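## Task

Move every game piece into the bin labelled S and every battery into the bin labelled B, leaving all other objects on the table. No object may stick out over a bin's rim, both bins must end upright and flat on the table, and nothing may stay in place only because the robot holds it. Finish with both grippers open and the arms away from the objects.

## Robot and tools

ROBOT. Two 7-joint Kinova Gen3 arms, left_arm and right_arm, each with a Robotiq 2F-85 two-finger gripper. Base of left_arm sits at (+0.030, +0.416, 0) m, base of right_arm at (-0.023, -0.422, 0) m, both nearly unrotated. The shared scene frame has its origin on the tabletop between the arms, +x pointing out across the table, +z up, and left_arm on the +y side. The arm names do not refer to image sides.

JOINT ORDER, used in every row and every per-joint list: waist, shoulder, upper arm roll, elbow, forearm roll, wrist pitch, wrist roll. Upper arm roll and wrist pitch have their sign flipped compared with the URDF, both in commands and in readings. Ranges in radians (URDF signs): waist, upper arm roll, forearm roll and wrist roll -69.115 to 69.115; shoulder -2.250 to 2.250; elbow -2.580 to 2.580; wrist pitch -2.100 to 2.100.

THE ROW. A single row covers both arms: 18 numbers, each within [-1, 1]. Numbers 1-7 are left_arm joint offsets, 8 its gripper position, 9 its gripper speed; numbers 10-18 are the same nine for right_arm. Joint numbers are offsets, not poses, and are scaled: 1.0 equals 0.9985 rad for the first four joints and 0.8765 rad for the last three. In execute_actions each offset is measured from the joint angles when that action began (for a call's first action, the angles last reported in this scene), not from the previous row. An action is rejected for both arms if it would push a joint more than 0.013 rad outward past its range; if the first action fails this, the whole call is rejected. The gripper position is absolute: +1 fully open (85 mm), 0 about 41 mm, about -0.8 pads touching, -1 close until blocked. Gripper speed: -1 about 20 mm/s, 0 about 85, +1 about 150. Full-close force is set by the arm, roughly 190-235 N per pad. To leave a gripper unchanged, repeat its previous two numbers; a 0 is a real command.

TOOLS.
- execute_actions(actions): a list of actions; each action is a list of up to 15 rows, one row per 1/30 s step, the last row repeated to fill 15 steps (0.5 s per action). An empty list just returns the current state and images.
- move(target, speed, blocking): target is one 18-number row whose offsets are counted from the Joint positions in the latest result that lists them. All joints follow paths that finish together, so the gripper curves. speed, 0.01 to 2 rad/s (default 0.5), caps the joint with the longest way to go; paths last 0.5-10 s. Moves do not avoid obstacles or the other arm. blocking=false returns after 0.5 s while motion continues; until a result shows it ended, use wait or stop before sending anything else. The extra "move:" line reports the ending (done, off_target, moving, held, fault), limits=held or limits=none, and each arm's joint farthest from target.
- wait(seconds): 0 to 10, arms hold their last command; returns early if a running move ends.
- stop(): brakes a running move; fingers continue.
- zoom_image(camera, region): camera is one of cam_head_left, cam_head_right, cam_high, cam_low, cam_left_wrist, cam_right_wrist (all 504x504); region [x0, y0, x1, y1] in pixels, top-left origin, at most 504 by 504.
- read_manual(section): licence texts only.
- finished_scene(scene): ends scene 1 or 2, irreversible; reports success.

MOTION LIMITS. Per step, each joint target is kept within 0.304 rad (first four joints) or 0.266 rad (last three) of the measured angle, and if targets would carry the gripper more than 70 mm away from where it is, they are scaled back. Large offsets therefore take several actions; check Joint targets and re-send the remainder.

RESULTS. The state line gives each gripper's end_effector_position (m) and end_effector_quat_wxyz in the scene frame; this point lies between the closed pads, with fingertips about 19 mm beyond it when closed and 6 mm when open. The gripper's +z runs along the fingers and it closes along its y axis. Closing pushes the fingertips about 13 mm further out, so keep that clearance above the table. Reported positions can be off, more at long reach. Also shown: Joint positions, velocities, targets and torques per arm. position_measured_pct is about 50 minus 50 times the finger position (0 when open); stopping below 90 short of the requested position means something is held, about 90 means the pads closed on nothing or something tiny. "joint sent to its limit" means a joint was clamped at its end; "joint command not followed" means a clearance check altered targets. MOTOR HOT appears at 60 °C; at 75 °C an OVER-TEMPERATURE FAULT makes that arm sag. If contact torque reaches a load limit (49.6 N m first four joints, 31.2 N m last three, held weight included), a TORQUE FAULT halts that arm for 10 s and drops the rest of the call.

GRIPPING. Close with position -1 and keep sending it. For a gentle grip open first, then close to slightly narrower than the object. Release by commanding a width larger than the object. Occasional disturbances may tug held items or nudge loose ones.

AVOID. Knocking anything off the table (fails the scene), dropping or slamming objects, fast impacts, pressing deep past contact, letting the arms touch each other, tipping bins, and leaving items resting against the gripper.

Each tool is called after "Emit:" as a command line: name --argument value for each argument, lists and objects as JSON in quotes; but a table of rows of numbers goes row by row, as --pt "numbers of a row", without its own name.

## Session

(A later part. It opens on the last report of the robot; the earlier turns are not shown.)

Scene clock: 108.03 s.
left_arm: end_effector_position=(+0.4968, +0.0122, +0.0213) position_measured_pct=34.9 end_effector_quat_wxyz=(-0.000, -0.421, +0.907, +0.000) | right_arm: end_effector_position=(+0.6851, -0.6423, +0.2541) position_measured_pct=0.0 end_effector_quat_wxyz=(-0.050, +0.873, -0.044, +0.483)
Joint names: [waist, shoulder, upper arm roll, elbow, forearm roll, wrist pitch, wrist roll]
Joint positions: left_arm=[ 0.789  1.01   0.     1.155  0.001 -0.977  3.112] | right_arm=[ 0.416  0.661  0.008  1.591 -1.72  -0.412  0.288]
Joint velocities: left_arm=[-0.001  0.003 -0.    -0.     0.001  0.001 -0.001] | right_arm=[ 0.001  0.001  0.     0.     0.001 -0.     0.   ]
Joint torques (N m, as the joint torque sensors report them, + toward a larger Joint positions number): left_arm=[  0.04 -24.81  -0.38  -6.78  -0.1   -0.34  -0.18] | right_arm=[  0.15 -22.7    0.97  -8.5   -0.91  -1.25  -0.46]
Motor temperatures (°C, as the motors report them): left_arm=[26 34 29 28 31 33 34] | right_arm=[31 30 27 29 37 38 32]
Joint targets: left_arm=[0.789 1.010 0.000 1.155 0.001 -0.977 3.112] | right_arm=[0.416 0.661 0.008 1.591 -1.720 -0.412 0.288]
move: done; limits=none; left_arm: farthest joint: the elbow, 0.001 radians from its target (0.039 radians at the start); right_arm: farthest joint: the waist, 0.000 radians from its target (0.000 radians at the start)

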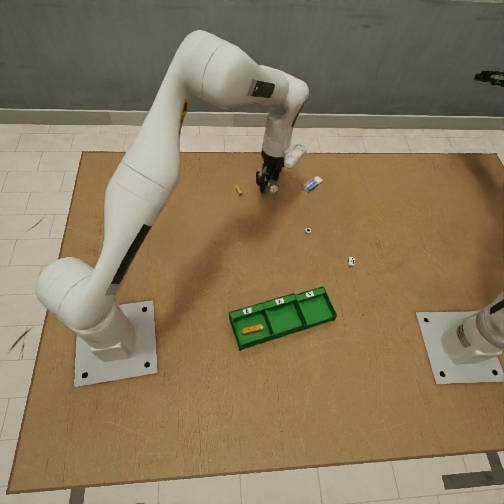

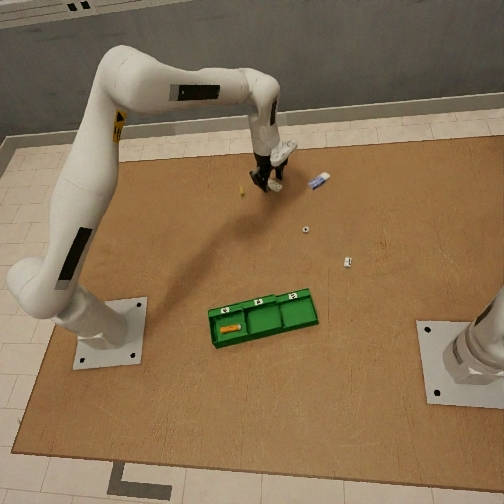

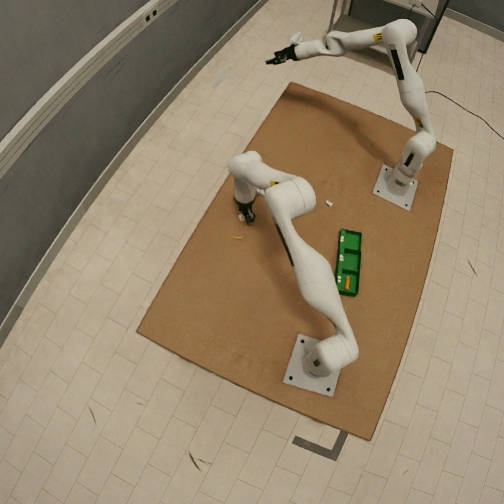

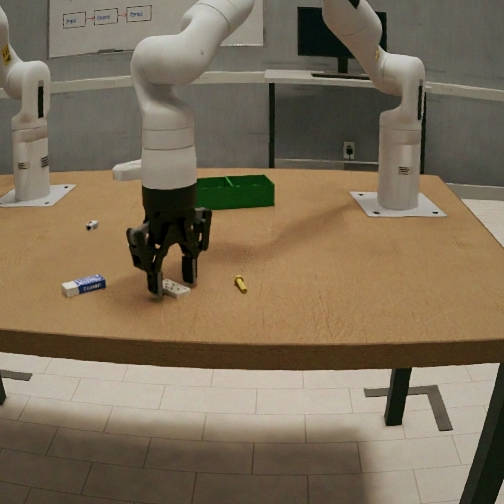

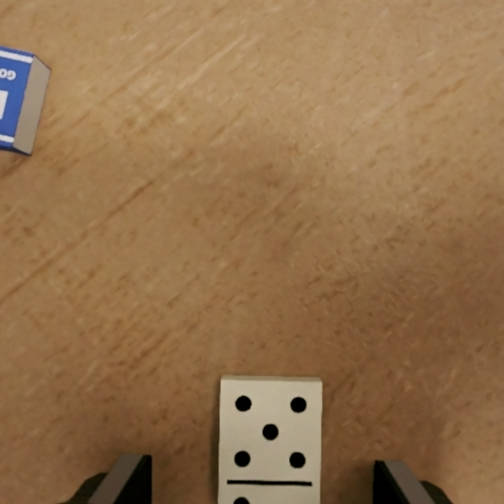

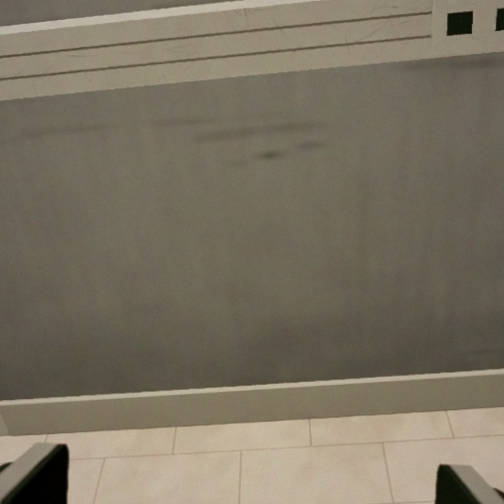

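Emit:
execute_actions --actions '[[[0,0,0,0,0,0,0,-1,0.5,0,0,0,0,0,0,0,1,0]],[[0,0,0,0,0,0,0,-1,0.5,0,0,0,0,0,0,0,1,0]]]'

Scene clock: 111.90 s.
left_arm: end_effector_position=(+0.4971, +0.0120, +0.0220) position_measured_pct=72.6 end_effector_quat_wxyz=(-0.000, -0.421, +0.907, -0.000) | right_arm: end_effector_position=(+0.6851, -0.6423, +0.2541) position_measured_pct=0.0 end_effector_quat_wxyz=(-0.050, +0.873, -0.044, +0.483)
Joint names: [waist, shoulder, upper arm roll, elbow, forearm roll, wrist pitch, wrist roll]
Joint positions: left_arm=[ 0.789  1.009  0.     1.155  0.001 -0.977  3.112] | right_arm=[ 0.416  0.661  0.008  1.591 -1.72  -0.412  0.288]
Joint velocities: left_arm=[-0.001 -0.001  0.    -0.    -0.    -0.     0.   ] | right_arm=[-0.001  0.     0.     0.    -0.001  0.002  0.   ]
Joint torques (N m, as the joint torque sensors report them, + toward a larger Joint positions number): left_arm=[  0.18 -24.61  -0.51  -6.84  -0.18  -0.15  -0.25] | right_arm=[  0.25 -22.76   0.82  -8.62  -0.87  -1.25  -0.3 ]
Motor temperatures (°C, as the motors report them): left_arm=[26 34 29 28 31 33 34] | right_arm=[31 30 27 29 37 38 32]
Joint targets: left_arm=[0.789 1.009 0.000 1.155 0.001 -0.977 3.112] | right_arm=[0.416 0.661 0.008 1.591 -1.720 -0.412 0.288]

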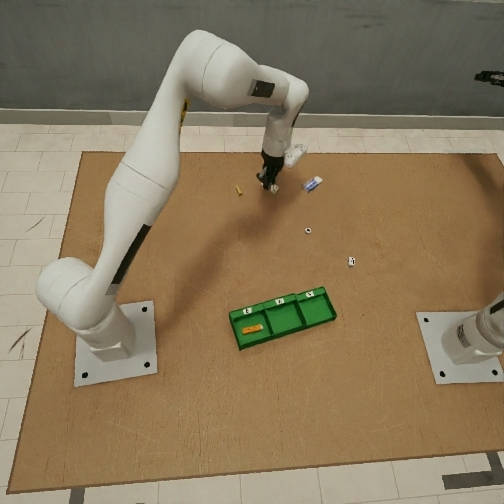

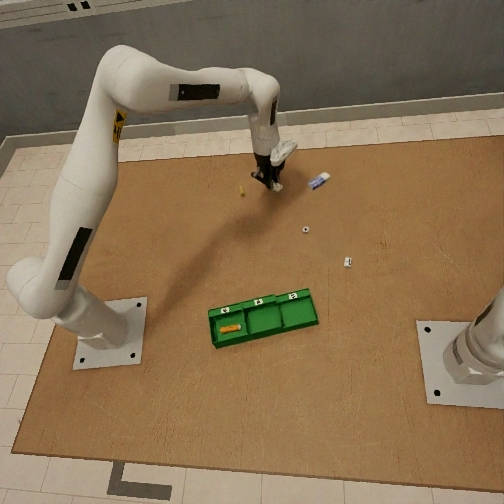

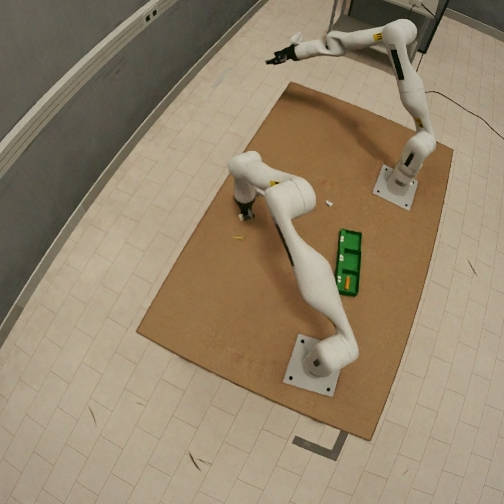

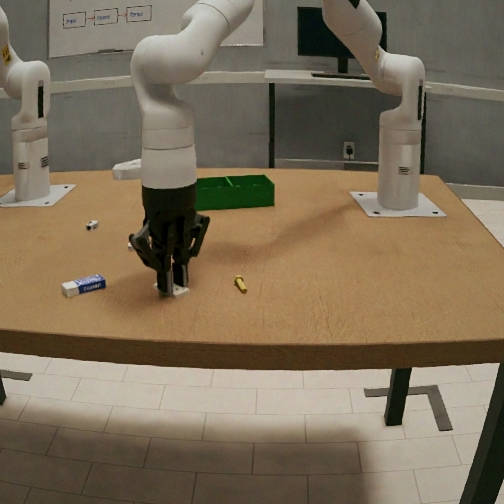

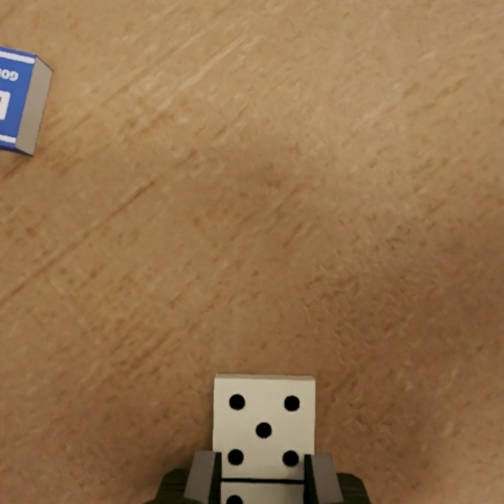

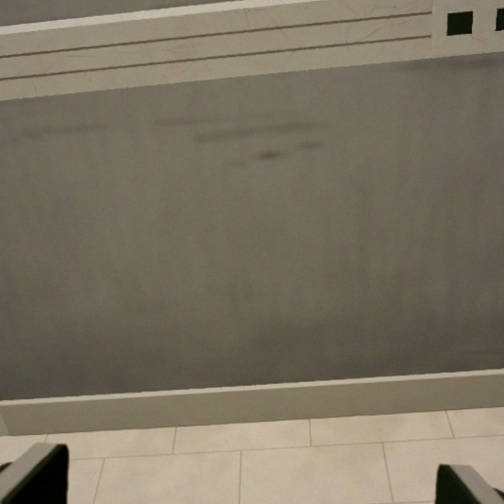

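Emit:
move --target '[0,-0.126,0,-0.039,0,-0.187,0,-1,0.5,0,0,0,0,0,0,0,1,0]' --speed 0.4

Emit:
move --target '[0.376,-0.14,0,0.257,0,0.153,-0.85,-1,0.5,0,0,0,0,0,0,0,1,0]' --speed 0.8

Emit:
move --target '[0.376,-0.106,0,0.258,0,0.153,-0.836,-1,0.5,0,0,0,0,0,0,0,1,0]' --speed 0.8

Scene clock: 123.60 s.
left_arm: end_effector_position=(+0.4928, +0.0154, +0.1099) position_measured_pct=72.6 end_effector_quat_wxyz=(-0.000, -0.421, +0.907, -0.001) | right_arm: end_effector_position=(+0.6851, -0.6423, +0.2541) position_measured_pct=0.0 end_effector_quat_wxyz=(-0.050, +0.873, -0.044, +0.483)
Joint names: [waist, shoulder, upper arm roll, elbow, forearm roll, wrist pitch, wrist roll]
Joint positions: left_arm=[ 0.789  0.883  0.     1.116  0.001 -1.141  3.112] | right_arm=[ 0.416  0.661  0.008  1.591 -1.72  -0.412  0.288]
Joint velocities: left_arm=[ 0.001 -0.004 -0.     0.001 -0.    -0.001 -0.002] | right_arm=[-0.    -0.001 -0.    -0.001  0.     0.     0.   ]
Joint torques (N m, as the joint torque sensors report them, + toward a larger Joint positions number): left_arm=[  0.17 -24.1   -0.5   -7.66  -0.15  -0.2   -0.22] | right_arm=[  0.05 -22.71   0.8   -8.74  -0.91  -1.16  -0.47]
Motor temperatures (°C, as the motors report them): left_arm=[26 35 29 28 31 33 34] | right_arm=[31 30 27 29 37 38 32]
Joint targets: left_arm=[0.789 0.883 0.000 1.116 0.001 -1.141 3.112] | right_arm=[0.416 0.661 0.008 1.591 -1.720 -0.412 0.288]
move: done; limits=none; left_arm: farthest joint: the waist, 0.000 radians from its target (0.000 radians at the start); right_arm: farthest joint: the waist, 0.000 radians from its target (0.000 radians at the start)

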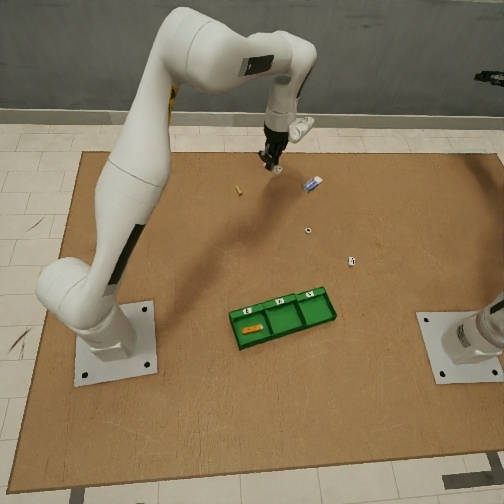

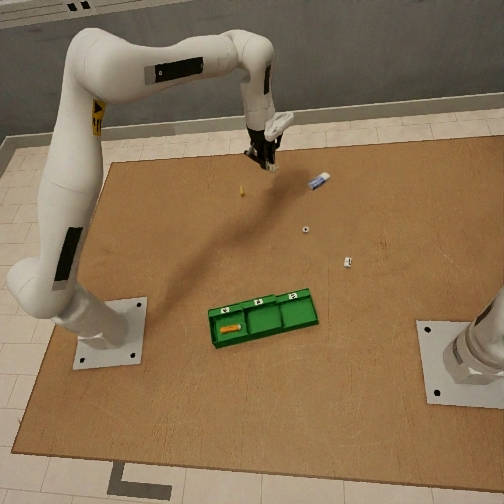

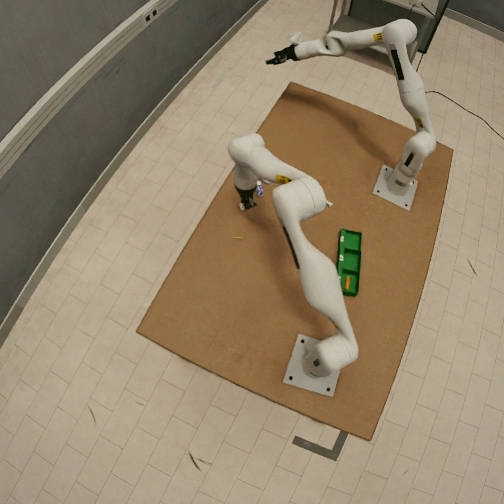

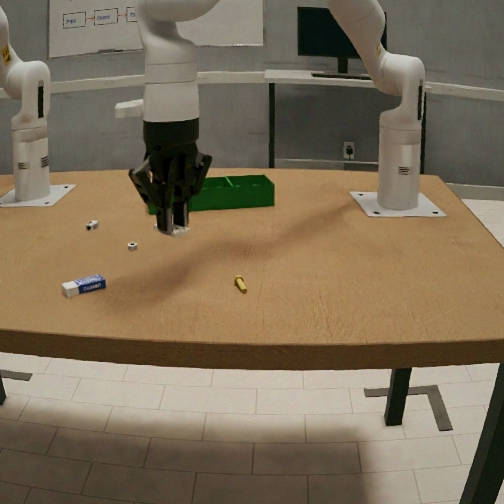

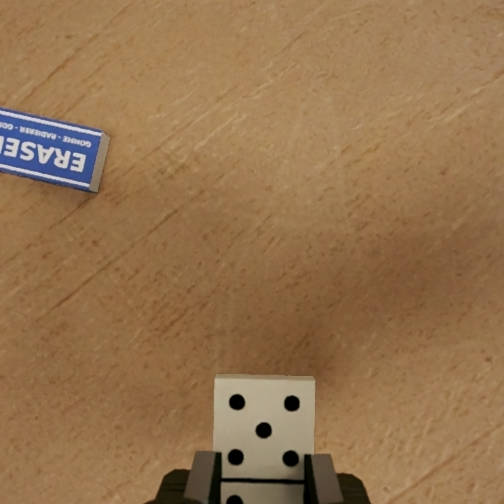

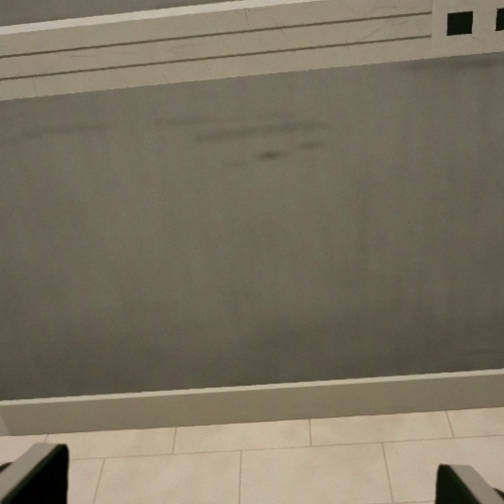

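Scene clock: 125.10 s.
left_arm: end_effector_position=(+0.2878, -0.0811, +0.1201) position_measured_pct=72.6 end_effector_quat_wxyz=(+0.005, +0.125, +0.992, -0.007) | right_arm: end_effector_position=(+0.6851, -0.6423, +0.2541) position_measured_pct=0.0 end_effector_quat_wxyz=(-0.050, +0.873, -0.044, +0.483)
Joint names: [waist, shoulder, upper arm roll, elbow, forearm roll, wrist pitch, wrist roll]
Joint positions: left_arm=[ 1.164  0.744  0.     1.373  0.001 -1.007  2.367] | right_arm=[ 0.416  0.661  0.008  1.591 -1.72  -0.412  0.288]
Joint velocities: left_arm=[ 0.003 -0.    -0.    -0.     0.001  0.    -0.001] | right_arm=[-0.001 -0.     0.     0.001  0.    -0.     0.   ]
Joint torques (N m, as the joint torque sensors report them, + toward a larger Joint positions number): left_arm=[ -0.02 -21.52  -0.43  -7.15  -0.11  -0.1   -0.31] | right_arm=[  0.04 -22.71   0.88  -8.65  -0.96  -1.18  -0.43]
Motor temperatures (°C, as the motors report them): left_arm=[26 35 29 28 31 33 34] | right_arm=[31 30 27 29 37 38 32]
Joint targets: left_arm=[1.164 0.743 0.000 1.373 0.001 -1.007 2.367] | right_arm=[0.416 0.661 0.008 1.591 -1.720 -0.412 0.288]
move: done; limits=none; left_arm: farthest joint: the waist, 0.001 radians from its target (0.376 radians at the start); right_arm: farthest joint: the waist, 0.000 radians from its target (0.000 radians at the start)

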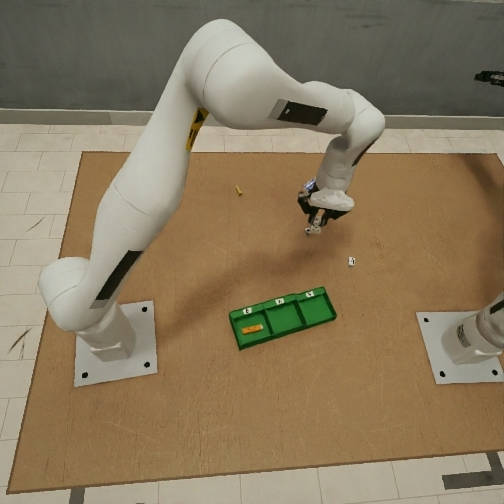

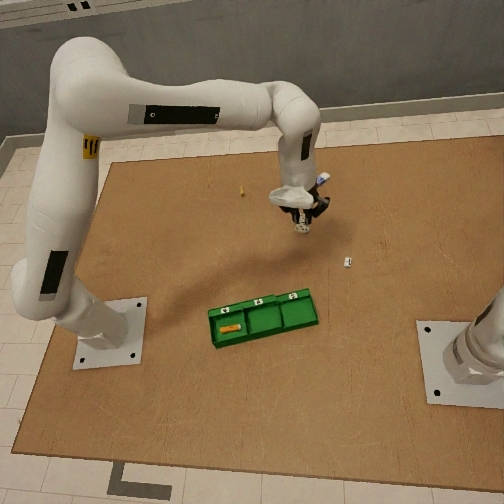

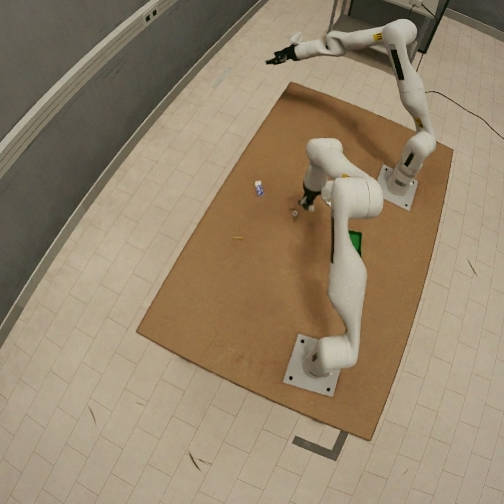

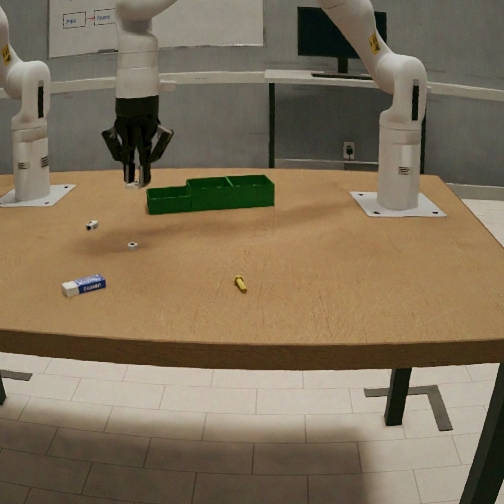

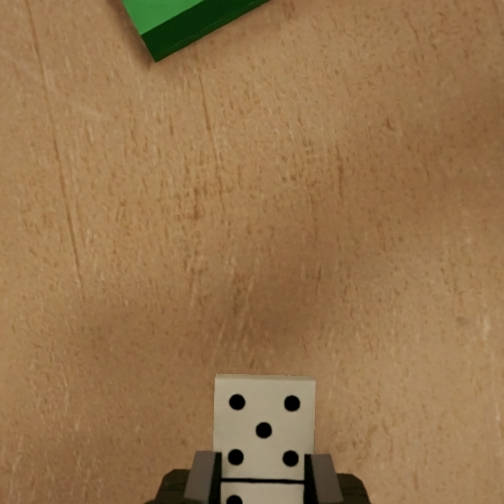

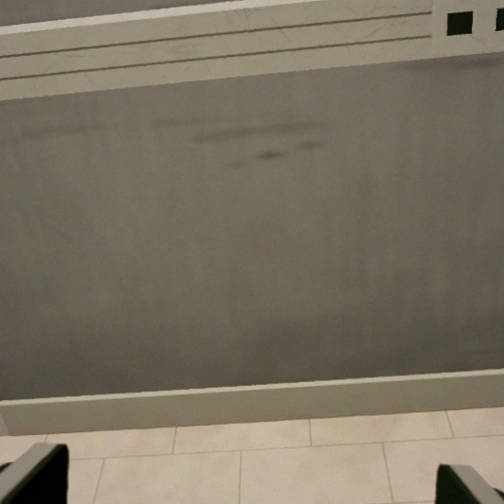

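Scene clock: 126.60 s.
left_arm: end_effector_position=(+0.0779, -0.0740, +0.1096) position_measured_pct=72.6 end_effector_quat_wxyz=(-0.000, +0.628, +0.778, -0.000) | right_arm: end_effector_position=(+0.6851, -0.6423, +0.2541) position_measured_pct=0.0 end_effector_quat_wxyz=(-0.050, +0.873, -0.044, +0.483)
Joint names: [waist, shoulder, upper arm roll, elbow, forearm roll, wrist pitch, wrist roll]
Joint positions: left_arm=[ 1.539  0.638  0.     1.63   0.001 -0.873  1.635] | right_arm=[ 0.416  0.661  0.008  1.591 -1.72  -0.412  0.288]
Joint velocities: left_arm=[ 0.003 -0.003  0.     0.001  0.    -0.     0.   ] | right_arm=[-0.    -0.     0.     0.    -0.001  0.     0.   ]
Joint torques (N m, as the joint torque sensors report them, + toward a larger Joint positions number): left_arm=[  0.19 -19.12  -0.29  -6.32  -0.15  -0.24  -0.29] | right_arm=[  0.14 -22.81   0.97  -8.62  -0.89  -1.27  -0.31]
Motor temperatures (°C, as the motors report them): left_arm=[26 35 29 28 31 33 34] | right_arm=[31 30 27 29 37 38 32]
Joint targets: left_arm=[1.539 0.638 0.000 1.630 0.001 -0.873 1.635] | right_arm=[0.416 0.661 0.008 1.591 -1.720 -0.412 0.288]
move: done; limits=none; left_arm: farthest joint: the waist, 0.000 radians from its target (0.376 radians at the start); right_arm: farthest joint: the waist, 0.000 radians from its target (0.000 radians at the start)

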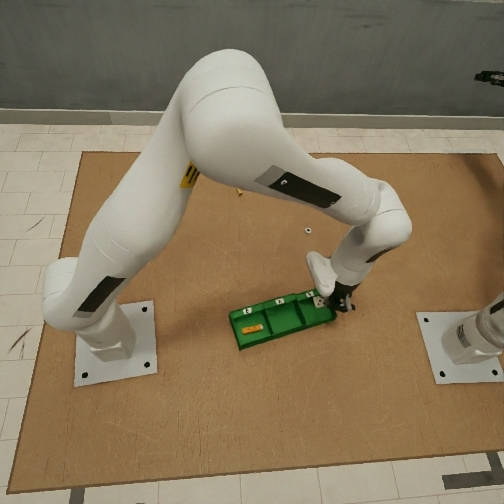

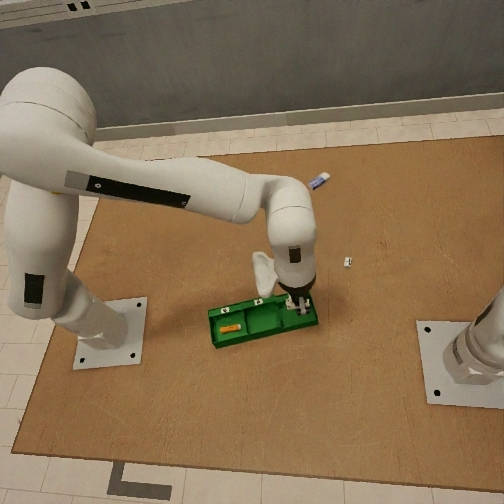

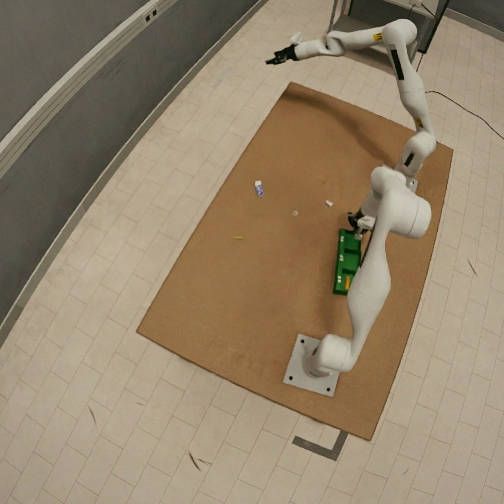

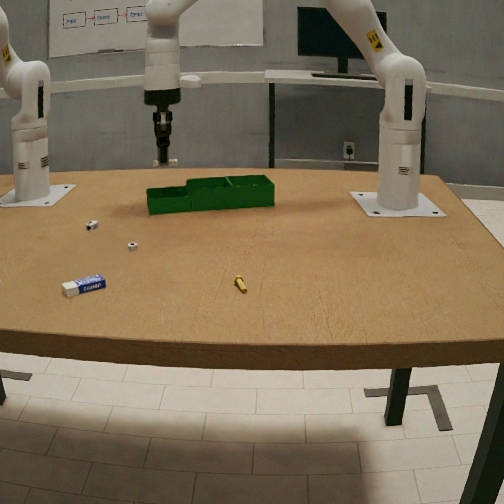

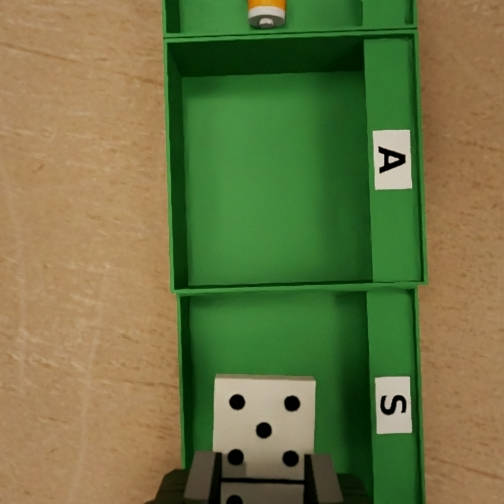

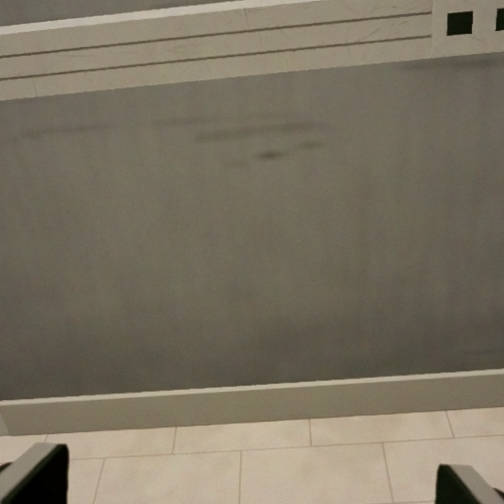

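Emit:
move --target '[-0.005,0.128,0,0.081,0,0.237,0,-1,0.5,0,0,0,0,0,0,0,1,0]' --speed 0.2

Scene clock: 138.10 s.
left_arm: end_effector_position=(+0.0794, -0.0676, +0.0295) position_measured_pct=72.6 end_effector_quat_wxyz=(-0.000, +0.626, +0.780, +0.000) | right_arm: end_effector_position=(+0.6851, -0.6423, +0.2541) position_measured_pct=0.0 end_effector_quat_wxyz=(-0.050, +0.873, -0.044, +0.483)
Joint names: [waist, shoulder, upper arm roll, elbow, forearm roll, wrist pitch, wrist roll]
Joint positions: left_arm=[ 1.534  0.765  0.     1.711  0.001 -0.665  1.635] | right_arm=[ 0.416  0.661  0.008  1.591 -1.72  -0.412  0.288]
Joint velocities: left_arm=[-0.     0.    -0.001  0.001  0.     0.    -0.001] | right_arm=[-0.     0.     0.    -0.001  0.     0.001  0.   ]
Joint torques (N m, as the joint torque sensors report them, + toward a larger Joint positions number): left_arm=[  0.17 -19.29  -0.25  -4.99  -0.16  -0.15  -0.27] | right_arm=[  0.05 -22.82   0.92  -8.49  -0.97  -1.28  -0.38]
Motor temperatures (°C, as the motors report them): left_arm=[26 35 29 28 31 33 34] | right_arm=[31 30 27 29 37 38 32]
Joint targets: left_arm=[1.534 0.766 0.000 1.711 0.001 -0.665 1.635] | right_arm=[0.416 0.661 0.008 1.591 -1.720 -0.412 0.288]
move: done; limits=none; left_arm: farthest joint: the waist, 0.000 radians from its target (0.005 radians at the start); right_arm: farthest joint: the waist, 0.000 radians from its target (0.000 radians at the start)

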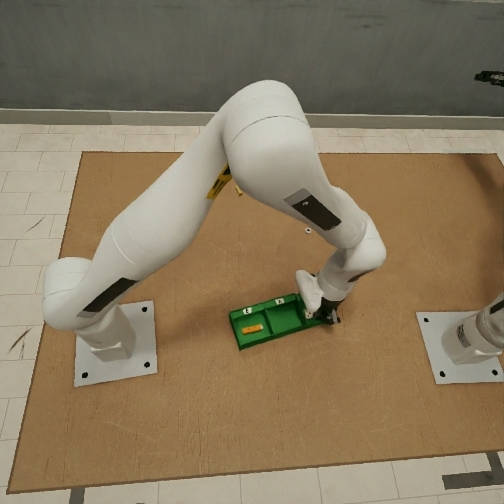

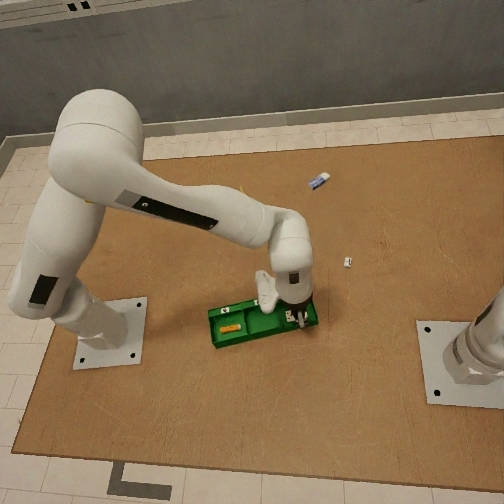

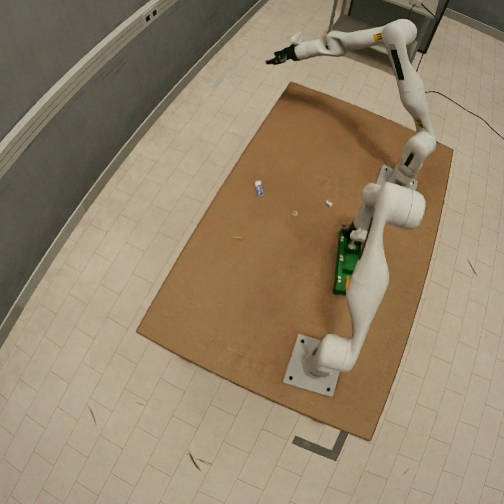

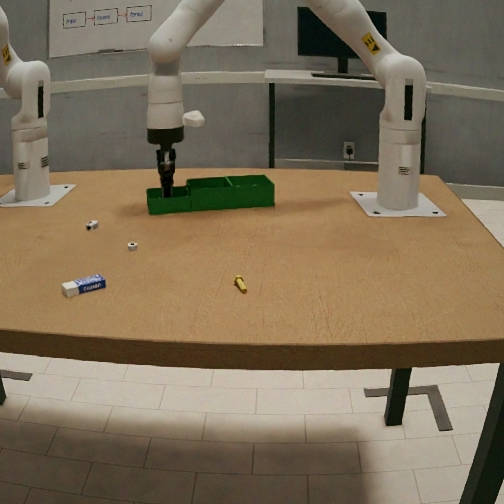

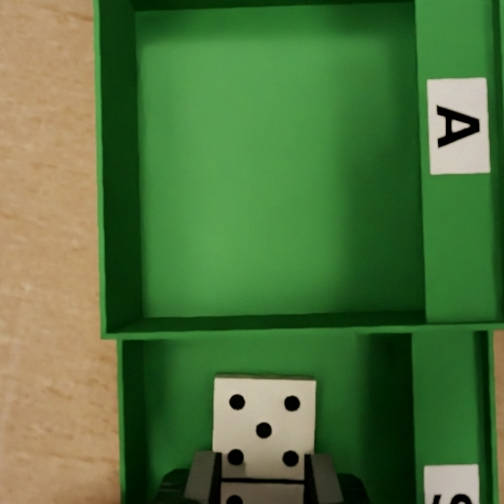

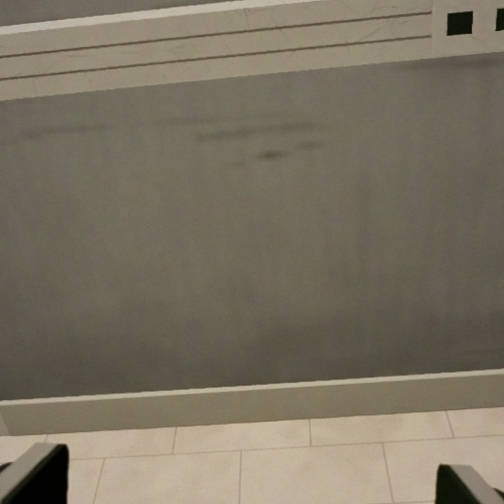

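Good. Release, then lift.

Emit:
execute_actions --actions '[[[0,0,0,0,0,0,0,-0.3,0,0,0,0,0,0,0,0,1,0]],[[0,0,0,0,0,0,0,-0.3,0,0,0,0,0,0,0,0,1,0]]]'

Emit:
move --target '[0,-0.19,0,-0.1,0,-0.33,0,-0.3,0,0,0,0,0,0,0,0,1,0]' --speed 0.4

Scene clock: 142.50 s.
left_arm: end_effector_position=(+0.0794, -0.0676, +0.0295) position_measured_pct=65.1 end_effector_quat_wxyz=(-0.000, +0.626, +0.780, +0.000) | right_arm: end_effector_position=(+0.6851, -0.6423, +0.2541) position_measured_pct=0.0 end_effector_quat_wxyz=(-0.050, +0.873, -0.044, +0.483)
Joint names: [waist, shoulder, upper arm roll, elbow, forearm roll, wrist pitch, wrist roll]
Joint positions: left_arm=[ 1.534  0.765  0.     1.711  0.001 -0.665  1.635] | right_arm=[ 0.416  0.661  0.008  1.591 -1.72  -0.412  0.288]
Joint velocities: left_arm=[ 0.001 -0.001  0.001  0.    -0.    -0.     0.001] | right_arm=[-0.001  0.002 -0.    -0.001  0.001 -0.    -0.   ]
Joint torques (N m, as the joint torque sensors report them, + toward a larger Joint positions number): left_arm=[  0.19 -19.73  -0.31  -4.92  -0.21  -0.21  -0.23] | right_arm=[  0.11 -22.71   0.81  -8.61  -1.02  -1.19  -0.35]
Motor temperatures (°C, as the motors report them): left_arm=[26 35 29 28 31 33 34] | right_arm=[31 30 27 29 37 38 32]
Joint targets: left_arm=[1.534 0.765 0.000 1.711 0.001 -0.665 1.635] | right_arm=[0.416 0.661 0.008 1.591 -1.720 -0.412 0.288]

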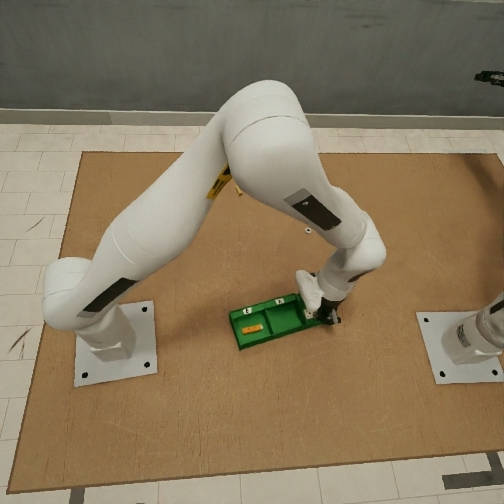

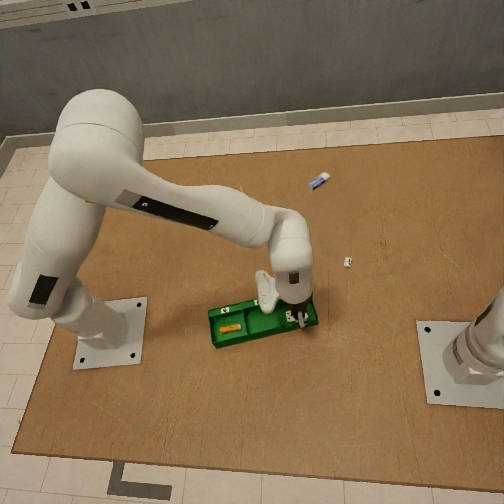

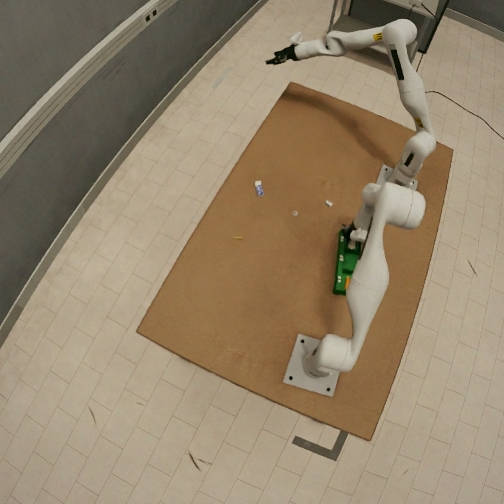

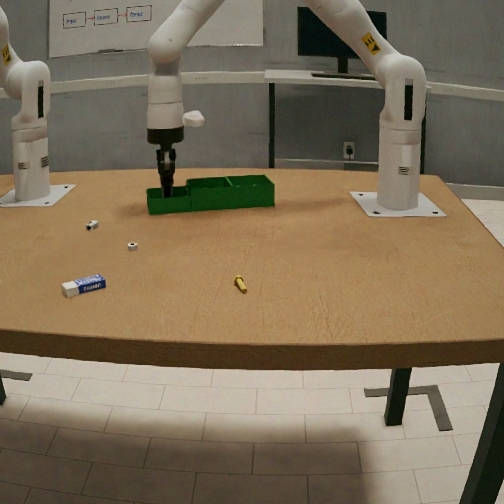

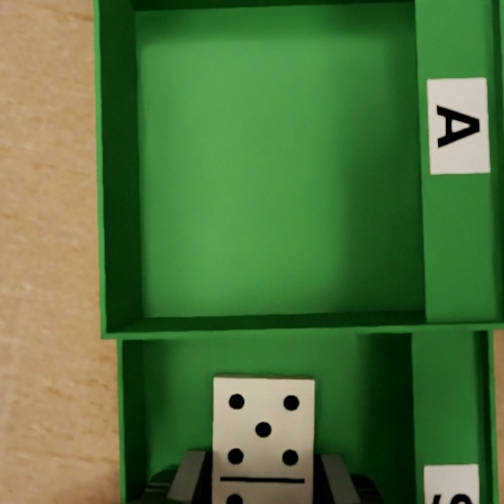

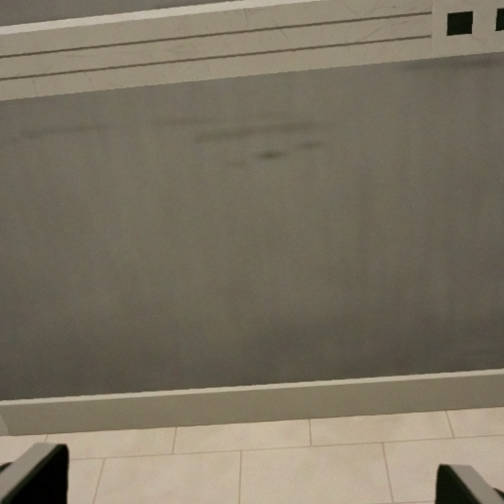

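Scene clock: 143.73 s.
left_arm: end_effector_position=(+0.0794, -0.0678, +0.1446) position_measured_pct=65.1 end_effector_quat_wxyz=(-0.000, +0.626, +0.780, -0.000) | right_arm: end_effector_position=(+0.6851, -0.6423, +0.2541) position_measured_pct=0.0 end_effector_quat_wxyz=(-0.050, +0.873, -0.044, +0.483)
Joint names: [waist, shoulder, upper arm roll, elbow, forearm roll, wrist pitch, wrist roll]
Joint positions: left_arm=[ 1.534  0.576  0.     1.611  0.001 -0.955  1.635] | right_arm=[ 0.416  0.661  0.008  1.591 -1.72  -0.412  0.288]
Joint velocities: left_arm=[ 0.001 -0.002  0.001 -0.     0.001 -0.001 -0.002] | right_arm=[-0.     0.001  0.     0.    -0.     0.001  0.   ]
Joint torques (N m, as the joint torque sensors report them, + toward a larger Joint positions number): left_arm=[  0.15 -18.64  -0.2   -6.69  -0.14  -0.27  -0.27] | right_arm=[  0.12 -22.78   0.9   -8.68  -0.97  -1.25  -0.31]
Motor temperatures (°C, as the motors report them): left_arm=[26 35 29 28 31 33 34] | right_arm=[31 30 27 29 37 38 32]
Joint targets: left_arm=[1.534 0.576 0.000 1.611 0.001 -0.955 1.635] | right_arm=[0.416 0.661 0.008 1.591 -1.720 -0.412 0.288]
move: done; limits=none; left_arm: farthest joint: the shoulder, 0.001 radians from its target (0.190 radians at the start); right_arm: farthest joint: the waist, 0.000 radians from its target (0.000 radians at the start)

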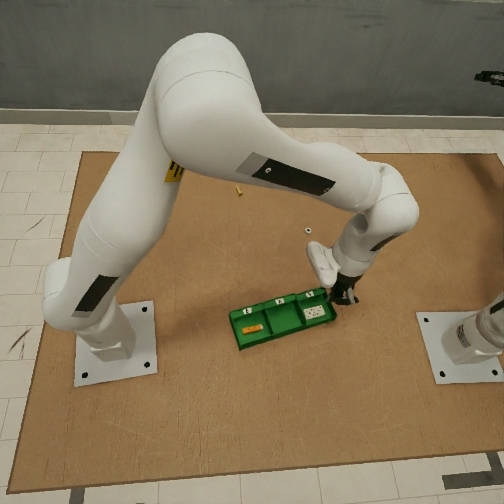

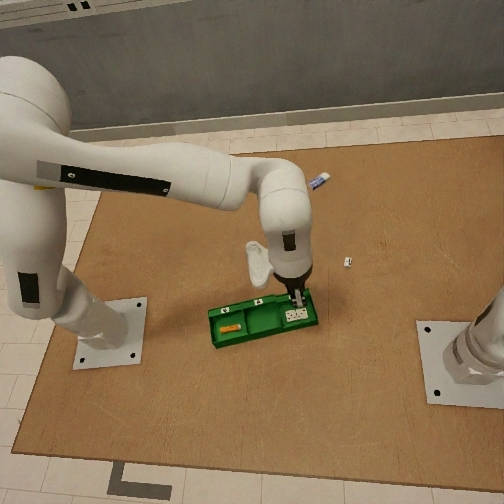

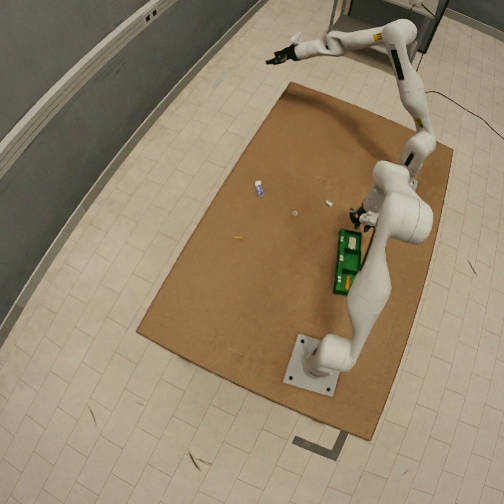

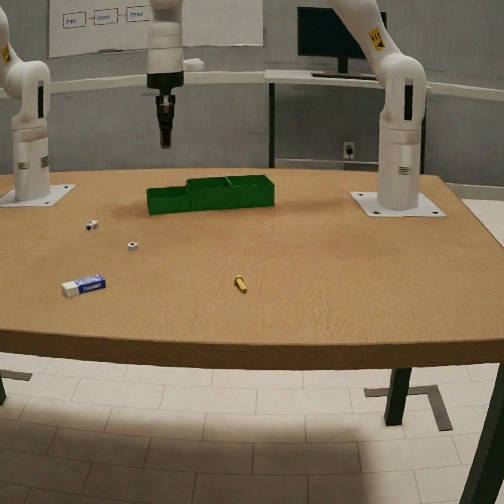

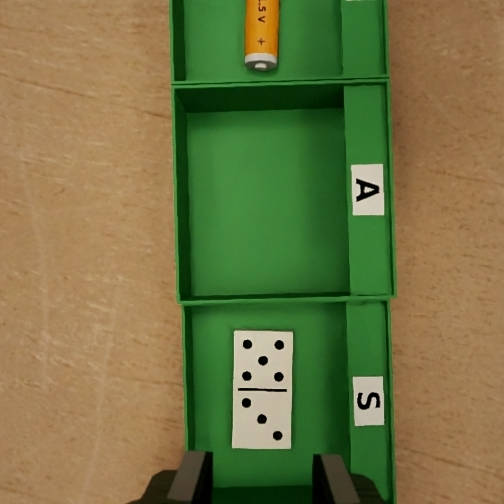

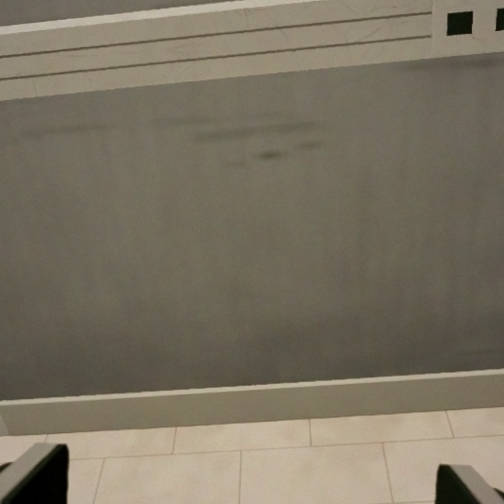

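Emit:
finished_scene --scene 2

The scene is finished: the task was done.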